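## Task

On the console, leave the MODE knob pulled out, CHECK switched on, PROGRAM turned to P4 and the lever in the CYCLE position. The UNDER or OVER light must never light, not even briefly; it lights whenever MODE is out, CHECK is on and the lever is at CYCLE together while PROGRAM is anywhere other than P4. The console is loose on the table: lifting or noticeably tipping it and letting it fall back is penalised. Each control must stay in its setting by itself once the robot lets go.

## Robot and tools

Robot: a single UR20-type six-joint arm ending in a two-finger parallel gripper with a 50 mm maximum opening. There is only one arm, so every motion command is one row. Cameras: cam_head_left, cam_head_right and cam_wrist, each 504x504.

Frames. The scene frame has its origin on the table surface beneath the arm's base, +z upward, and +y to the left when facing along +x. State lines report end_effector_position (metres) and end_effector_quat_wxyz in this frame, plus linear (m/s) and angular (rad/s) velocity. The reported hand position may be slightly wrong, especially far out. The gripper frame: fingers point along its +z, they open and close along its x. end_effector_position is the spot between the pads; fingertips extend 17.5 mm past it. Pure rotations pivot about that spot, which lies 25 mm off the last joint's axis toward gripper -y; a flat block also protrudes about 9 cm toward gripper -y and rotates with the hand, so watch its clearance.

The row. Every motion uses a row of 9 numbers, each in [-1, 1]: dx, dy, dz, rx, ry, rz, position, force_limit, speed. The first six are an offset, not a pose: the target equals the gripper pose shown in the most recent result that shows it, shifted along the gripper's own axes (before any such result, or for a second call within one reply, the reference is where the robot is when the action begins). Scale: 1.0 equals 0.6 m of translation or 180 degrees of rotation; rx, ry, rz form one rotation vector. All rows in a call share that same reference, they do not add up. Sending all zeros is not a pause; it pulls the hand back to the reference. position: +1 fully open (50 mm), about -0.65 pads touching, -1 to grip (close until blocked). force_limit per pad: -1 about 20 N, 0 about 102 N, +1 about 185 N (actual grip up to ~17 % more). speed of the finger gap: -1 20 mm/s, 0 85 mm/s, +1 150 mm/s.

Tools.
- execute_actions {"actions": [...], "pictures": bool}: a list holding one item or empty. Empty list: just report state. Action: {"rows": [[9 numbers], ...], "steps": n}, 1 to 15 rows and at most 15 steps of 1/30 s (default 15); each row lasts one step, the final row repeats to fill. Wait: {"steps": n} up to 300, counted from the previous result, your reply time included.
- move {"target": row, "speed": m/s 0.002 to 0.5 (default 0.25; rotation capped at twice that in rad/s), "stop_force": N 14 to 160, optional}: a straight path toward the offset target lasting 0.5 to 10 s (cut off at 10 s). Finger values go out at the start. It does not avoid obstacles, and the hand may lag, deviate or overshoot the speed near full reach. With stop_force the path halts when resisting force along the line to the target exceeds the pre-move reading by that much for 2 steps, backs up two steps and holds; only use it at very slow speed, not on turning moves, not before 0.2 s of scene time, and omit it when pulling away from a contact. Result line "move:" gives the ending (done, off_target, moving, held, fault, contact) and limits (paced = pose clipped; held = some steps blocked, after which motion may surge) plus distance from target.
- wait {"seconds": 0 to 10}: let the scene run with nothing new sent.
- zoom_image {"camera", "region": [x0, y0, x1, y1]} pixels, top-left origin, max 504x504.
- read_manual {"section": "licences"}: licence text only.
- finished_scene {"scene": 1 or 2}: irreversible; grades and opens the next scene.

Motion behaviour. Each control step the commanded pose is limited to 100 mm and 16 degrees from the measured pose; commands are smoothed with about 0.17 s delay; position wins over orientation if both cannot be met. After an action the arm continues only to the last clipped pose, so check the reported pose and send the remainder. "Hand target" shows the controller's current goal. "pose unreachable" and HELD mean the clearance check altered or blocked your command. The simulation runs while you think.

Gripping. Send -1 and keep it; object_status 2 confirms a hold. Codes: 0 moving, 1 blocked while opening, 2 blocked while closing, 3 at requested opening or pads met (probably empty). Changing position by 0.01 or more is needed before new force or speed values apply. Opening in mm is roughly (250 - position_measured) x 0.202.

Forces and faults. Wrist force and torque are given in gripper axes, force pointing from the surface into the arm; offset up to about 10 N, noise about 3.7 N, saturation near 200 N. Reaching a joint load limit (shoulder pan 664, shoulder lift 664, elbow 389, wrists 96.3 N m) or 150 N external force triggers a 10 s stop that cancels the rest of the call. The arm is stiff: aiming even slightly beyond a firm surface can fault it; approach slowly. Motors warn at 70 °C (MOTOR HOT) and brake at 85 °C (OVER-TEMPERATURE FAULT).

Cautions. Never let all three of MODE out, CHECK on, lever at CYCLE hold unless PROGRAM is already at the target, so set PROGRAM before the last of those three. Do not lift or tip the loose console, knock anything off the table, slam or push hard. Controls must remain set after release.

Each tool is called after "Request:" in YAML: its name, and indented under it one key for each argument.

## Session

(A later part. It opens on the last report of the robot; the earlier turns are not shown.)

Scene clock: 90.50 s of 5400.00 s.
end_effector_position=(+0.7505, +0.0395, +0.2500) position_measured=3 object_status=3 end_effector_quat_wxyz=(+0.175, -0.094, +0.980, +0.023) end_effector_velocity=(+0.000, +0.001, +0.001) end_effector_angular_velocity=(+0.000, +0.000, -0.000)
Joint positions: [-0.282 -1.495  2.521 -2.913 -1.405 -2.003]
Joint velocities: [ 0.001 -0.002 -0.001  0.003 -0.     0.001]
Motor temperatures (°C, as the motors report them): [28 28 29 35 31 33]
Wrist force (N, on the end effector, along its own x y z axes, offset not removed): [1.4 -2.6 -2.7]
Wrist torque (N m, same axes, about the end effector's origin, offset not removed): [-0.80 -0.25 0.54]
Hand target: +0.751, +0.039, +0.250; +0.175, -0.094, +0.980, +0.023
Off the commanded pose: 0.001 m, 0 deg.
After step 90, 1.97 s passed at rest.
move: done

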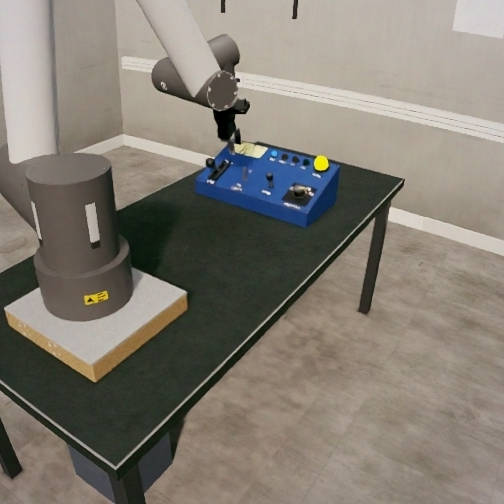

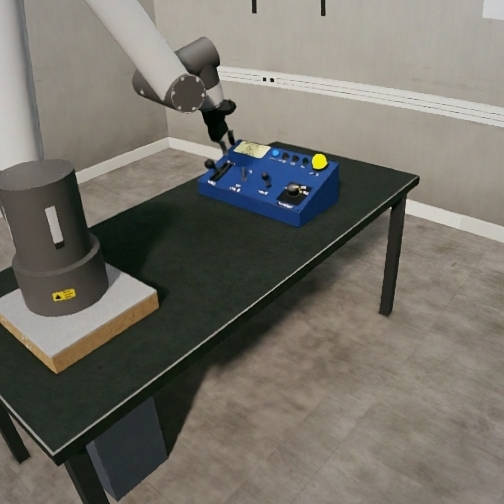

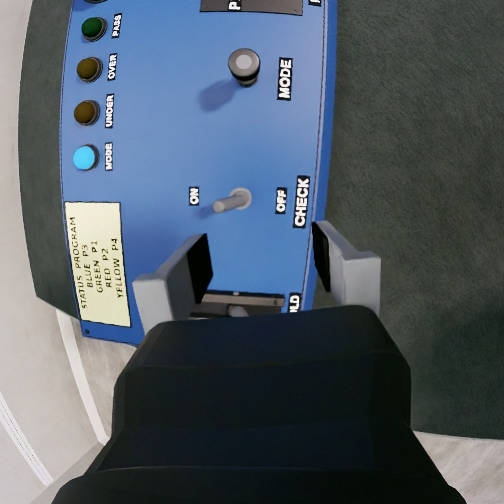

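Request:
move:
  target: [0.05,0.15,0,0,0,0,1,0,0]
  speed: 0.12

Scene clock: 95.73 s of 5400.00 s.
end_effector_position=(+0.7055, +0.1222, +0.2408) position_measured=3 object_status=3 end_effector_quat_wxyz=(+0.175, -0.094, +0.980, +0.023) end_effector_velocity=(+0.000, +0.001, +0.001) end_effector_angular_velocity=(-0.000, -0.003, -0.001)
Joint positions: [-0.158 -1.51   2.571 -2.965 -1.445 -1.884]
Joint velocities: [ 0.002 -0.     0.001 -0.004 -0.001  0.003]
Motor temperatures (°C, as the motors report them): [28 28 29 35 31 33]
Wrist force (N, on the end effector, along its own x y z axes, offset not removed): [3.2 -1.6 -2.5]
Wrist torque (N m, same axes, about the end effector's origin, offset not removed): [-0.56 -0.56 0.41]
Hand target: +0.705, +0.122, +0.241; +0.175, -0.094, +0.980, +0.023
Off the commanded pose: 0.000 m, 0 deg.
After step 90, 1.00 s passed at rest.
move: done

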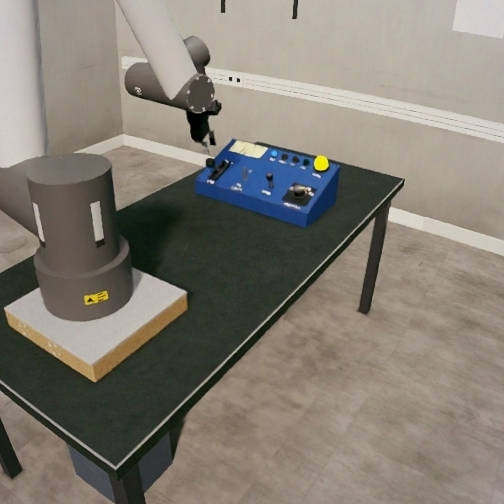

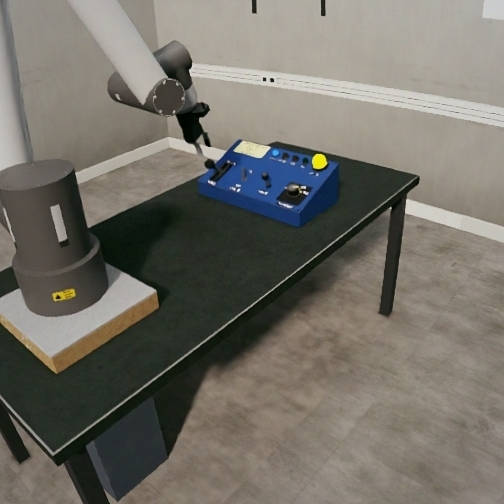

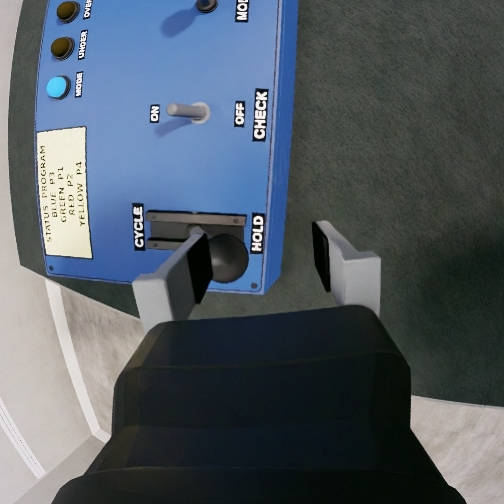

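Request:
move:
  target: [0.05,0.058,0.1,0,0,0,-1,0,0]
  speed: 0.08

Scene clock: 104.27 s of 5400.00 s.
end_effector_position=(+0.6914, +0.1557, +0.1749) position_measured=253 object_status=3 end_effector_quat_wxyz=(+0.175, -0.094, +0.980, +0.023) end_effector_velocity=(+0.000, +0.000, -0.001) end_effector_angular_velocity=(-0.001, -0.001, -0.001)
Joint positions: [-0.101 -1.379  2.618 -3.149 -1.464 -1.83 ]
Joint velocities: [ 0.001  0.002  0.001 -0.004 -0.001  0.001]
Motor temperatures (°C, as the motors report them): [28 28 29 35 31 33]
Wrist force (N, on the end effector, along its own x y z axes, offset not removed): [0.7 -2.5 -0.7]
Wrist torque (N m, same axes, about the end effector's origin, offset not removed): [-0.81 -0.13 0.52]
Hand target: +0.691, +0.156, +0.175; +0.175, -0.094, +0.980, +0.023
Off the commanded pose: 0.000 m, 0 deg.
After step 90, 4.17 s passed at rest.
move: done

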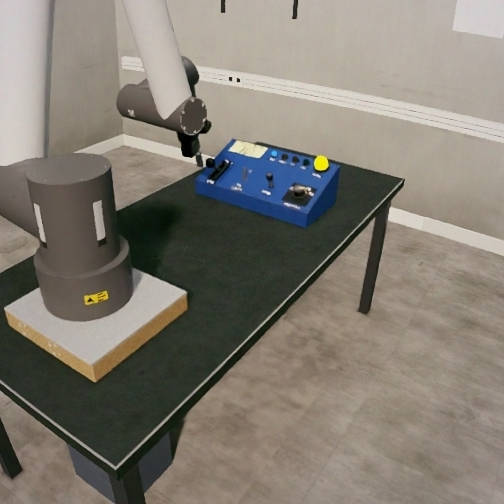

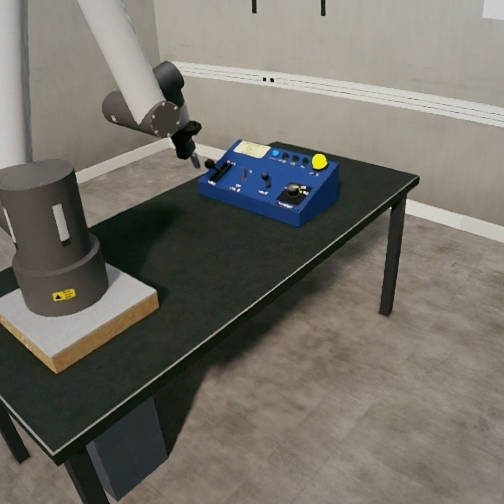

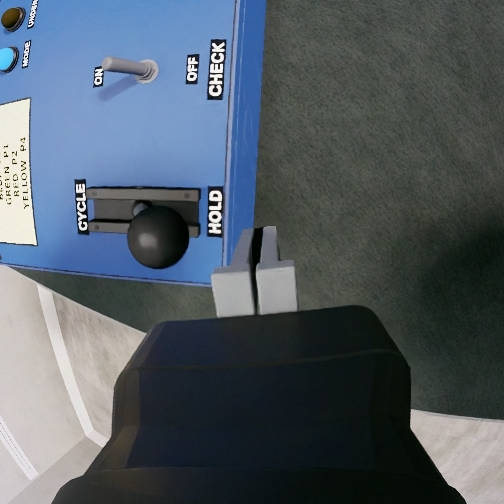

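Request:
move:
  target: [-0.015,0.018,0.12,0,0,0,-1,0,0]
  speed: 0.06

Scene clock: 110.17 s of 5400.00 s.
end_effector_position=(+0.7219, +0.1735, +0.1109) position_measured=253 object_status=3 end_effector_quat_wxyz=(+0.175, -0.094, +0.980, +0.023) end_effector_velocity=(+0.001, +0.000, -0.001) end_effector_angular_velocity=(-0.000, -0.001, +0.000)
Joint positions: [-0.066 -1.216  2.595 -3.293 -1.475 -1.796]
Joint velocities: [ 0.001  0.003 -0.001 -0.003 -0.     0.   ]
Motor temperatures (°C, as the motors report them): [28 28 29 35 31 33]
Wrist force (N, on the end effector, along its own x y z axes, offset not removed): [3.2 -2.1 1.0]
Wrist torque (N m, same axes, about the end effector's origin, offset not removed): [-0.56 -0.66 0.42]
Hand target: +0.722, +0.174, +0.111; +0.175, -0.094, +0.980, +0.023
Off the commanded pose: 0.000 m, 0 deg.
After step 90, 1.30 s passed at rest.
move: done

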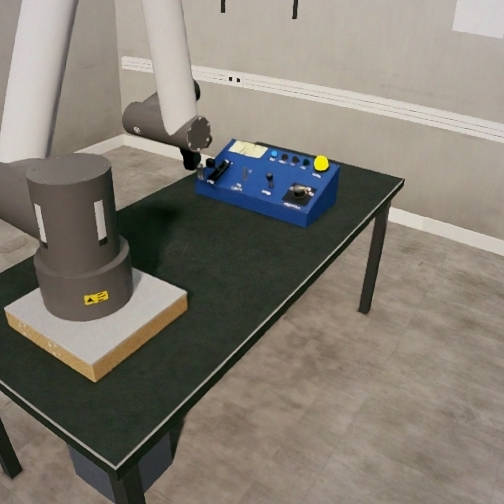

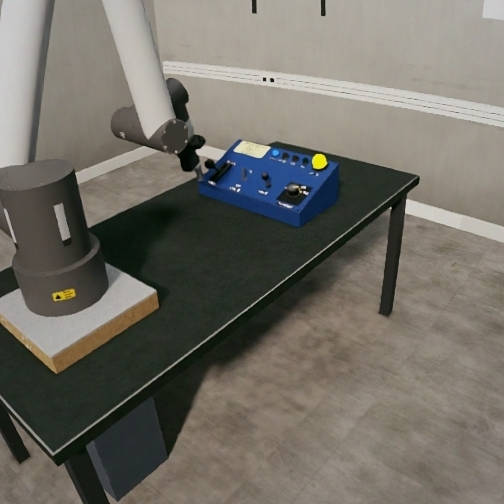

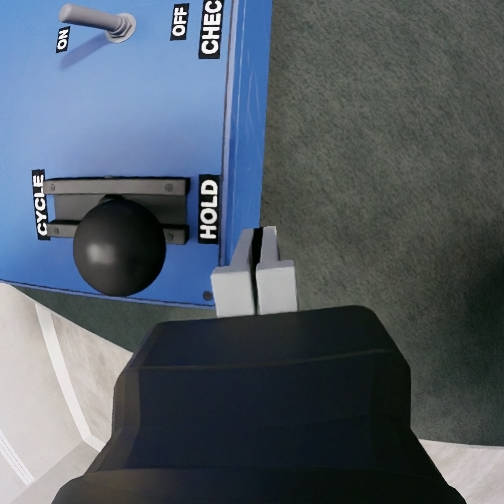

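Request:
move:
  target: [-0.15,-0.006,0,0,0,0,-1,0,0]
  speed: 0.02
  stop_force: 30

Scene clock: 119.30 s of 5400.00 s.
end_effector_position=(+0.8054, +0.1859, +0.1419) position_measured=253 object_status=3 end_effector_quat_wxyz=(+0.175, -0.094, +0.980, +0.023) end_effector_velocity=(+0.001, +0.000, +0.000) end_effector_angular_velocity=(+0.000, +0.001, +0.000)
Joint positions: [-0.041 -1.23   2.468 -3.154 -1.484 -1.773]
Joint velocities: [ 0.001  0.    -0.002  0.002 -0.     0.001]
Motor temperatures (°C, as the motors report them): [28 28 29 35 31 33]
Wrist force (N, on the end effector, along its own x y z axes, offset not removed): [4.2 -1.4 -0.4]
Wrist torque (N m, same axes, about the end effector's origin, offset not removed): [-0.52 -0.78 0.40]
Hand target: +0.806, +0.186, +0.142; +0.175, -0.094, +0.980, +0.023
Off the commanded pose: 0.000 m, 0 deg.
After step 90, 1.33 s passed at rest.
move: done

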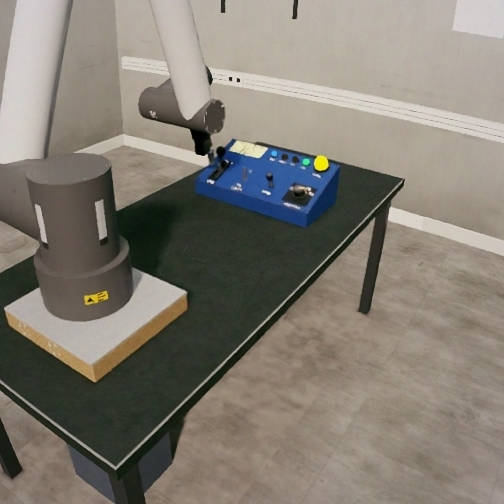

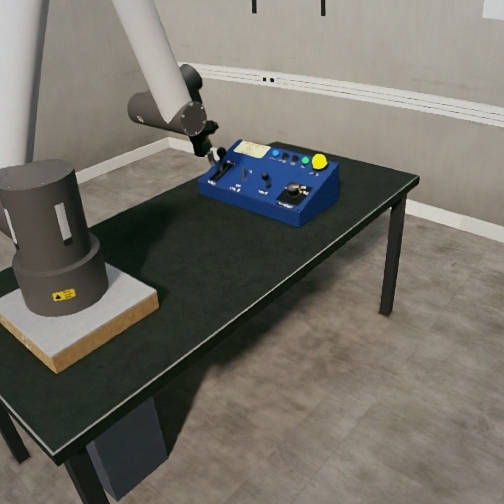

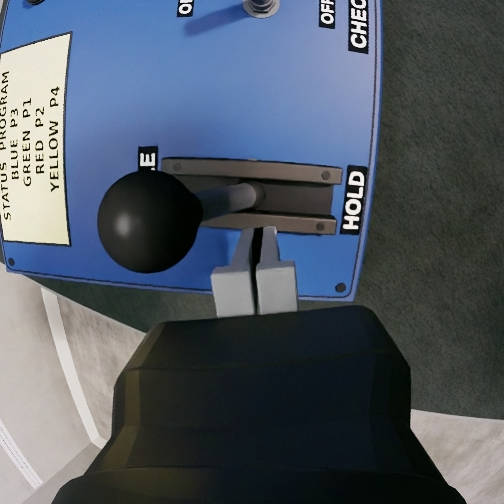

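PASS lit, lever snapped over and is free. Retreat.

Request:
move:
  target: [0.03,0,-0.15,0,0,0,-1,0,0]
  speed: 0.15

Request:
finished_scene:
  scene: 1

Scene clock: 122.77 s of 5400.00 s.
end_effector_position=(+0.7585, +0.1756, +0.2198) position_measured=253 object_status=3 end_effector_quat_wxyz=(+0.175, -0.094, +0.980, +0.023) end_effector_velocity=(-0.001, +0.000, +0.001) end_effector_angular_velocity=(+0.001, +0.002, -0.000)
Joint positions: [-0.059 -1.404  2.501 -3.011 -1.477 -1.79 ]
Joint velocities: [-0.    -0.003  0.     0.005  0.001  0.   ]
Motor temperatures (°C, as the motors report them): [28 28 29 35 31 33]
Wrist force (N, on the end effector, along its own x y z axes, offset not removed): [4.3 0.0 -1.1]
Wrist torque (N m, same axes, about the end effector's origin, offset not removed): [-0.26 -0.80 0.36]
Hand target: +0.758, +0.176, +0.220; +0.175, -0.094, +0.980, +0.023
Off the commanded pose: 0.000 m, 0 deg.
move: done

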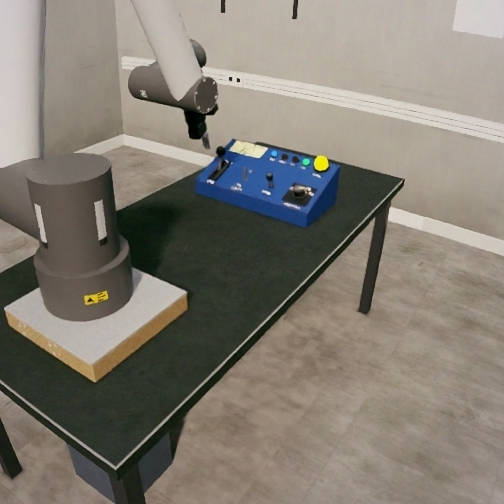

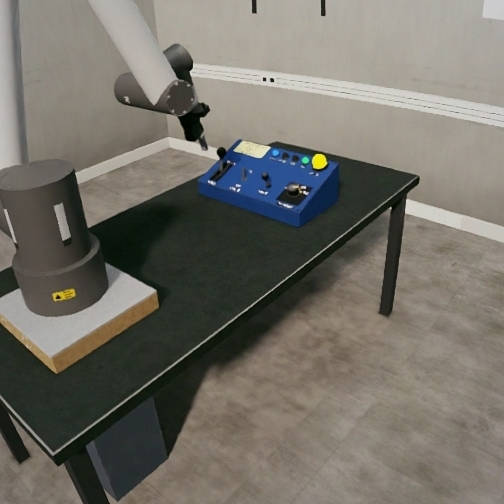

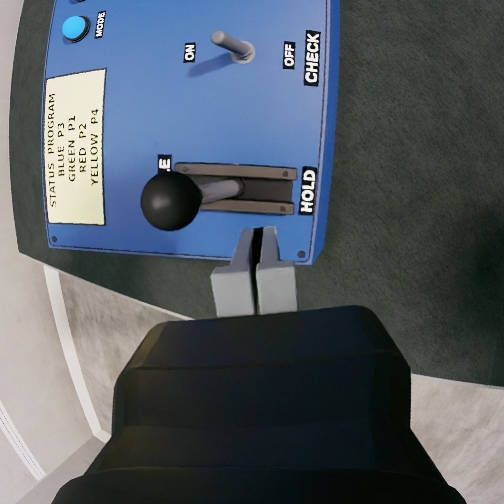

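The scene is finished: the task was done.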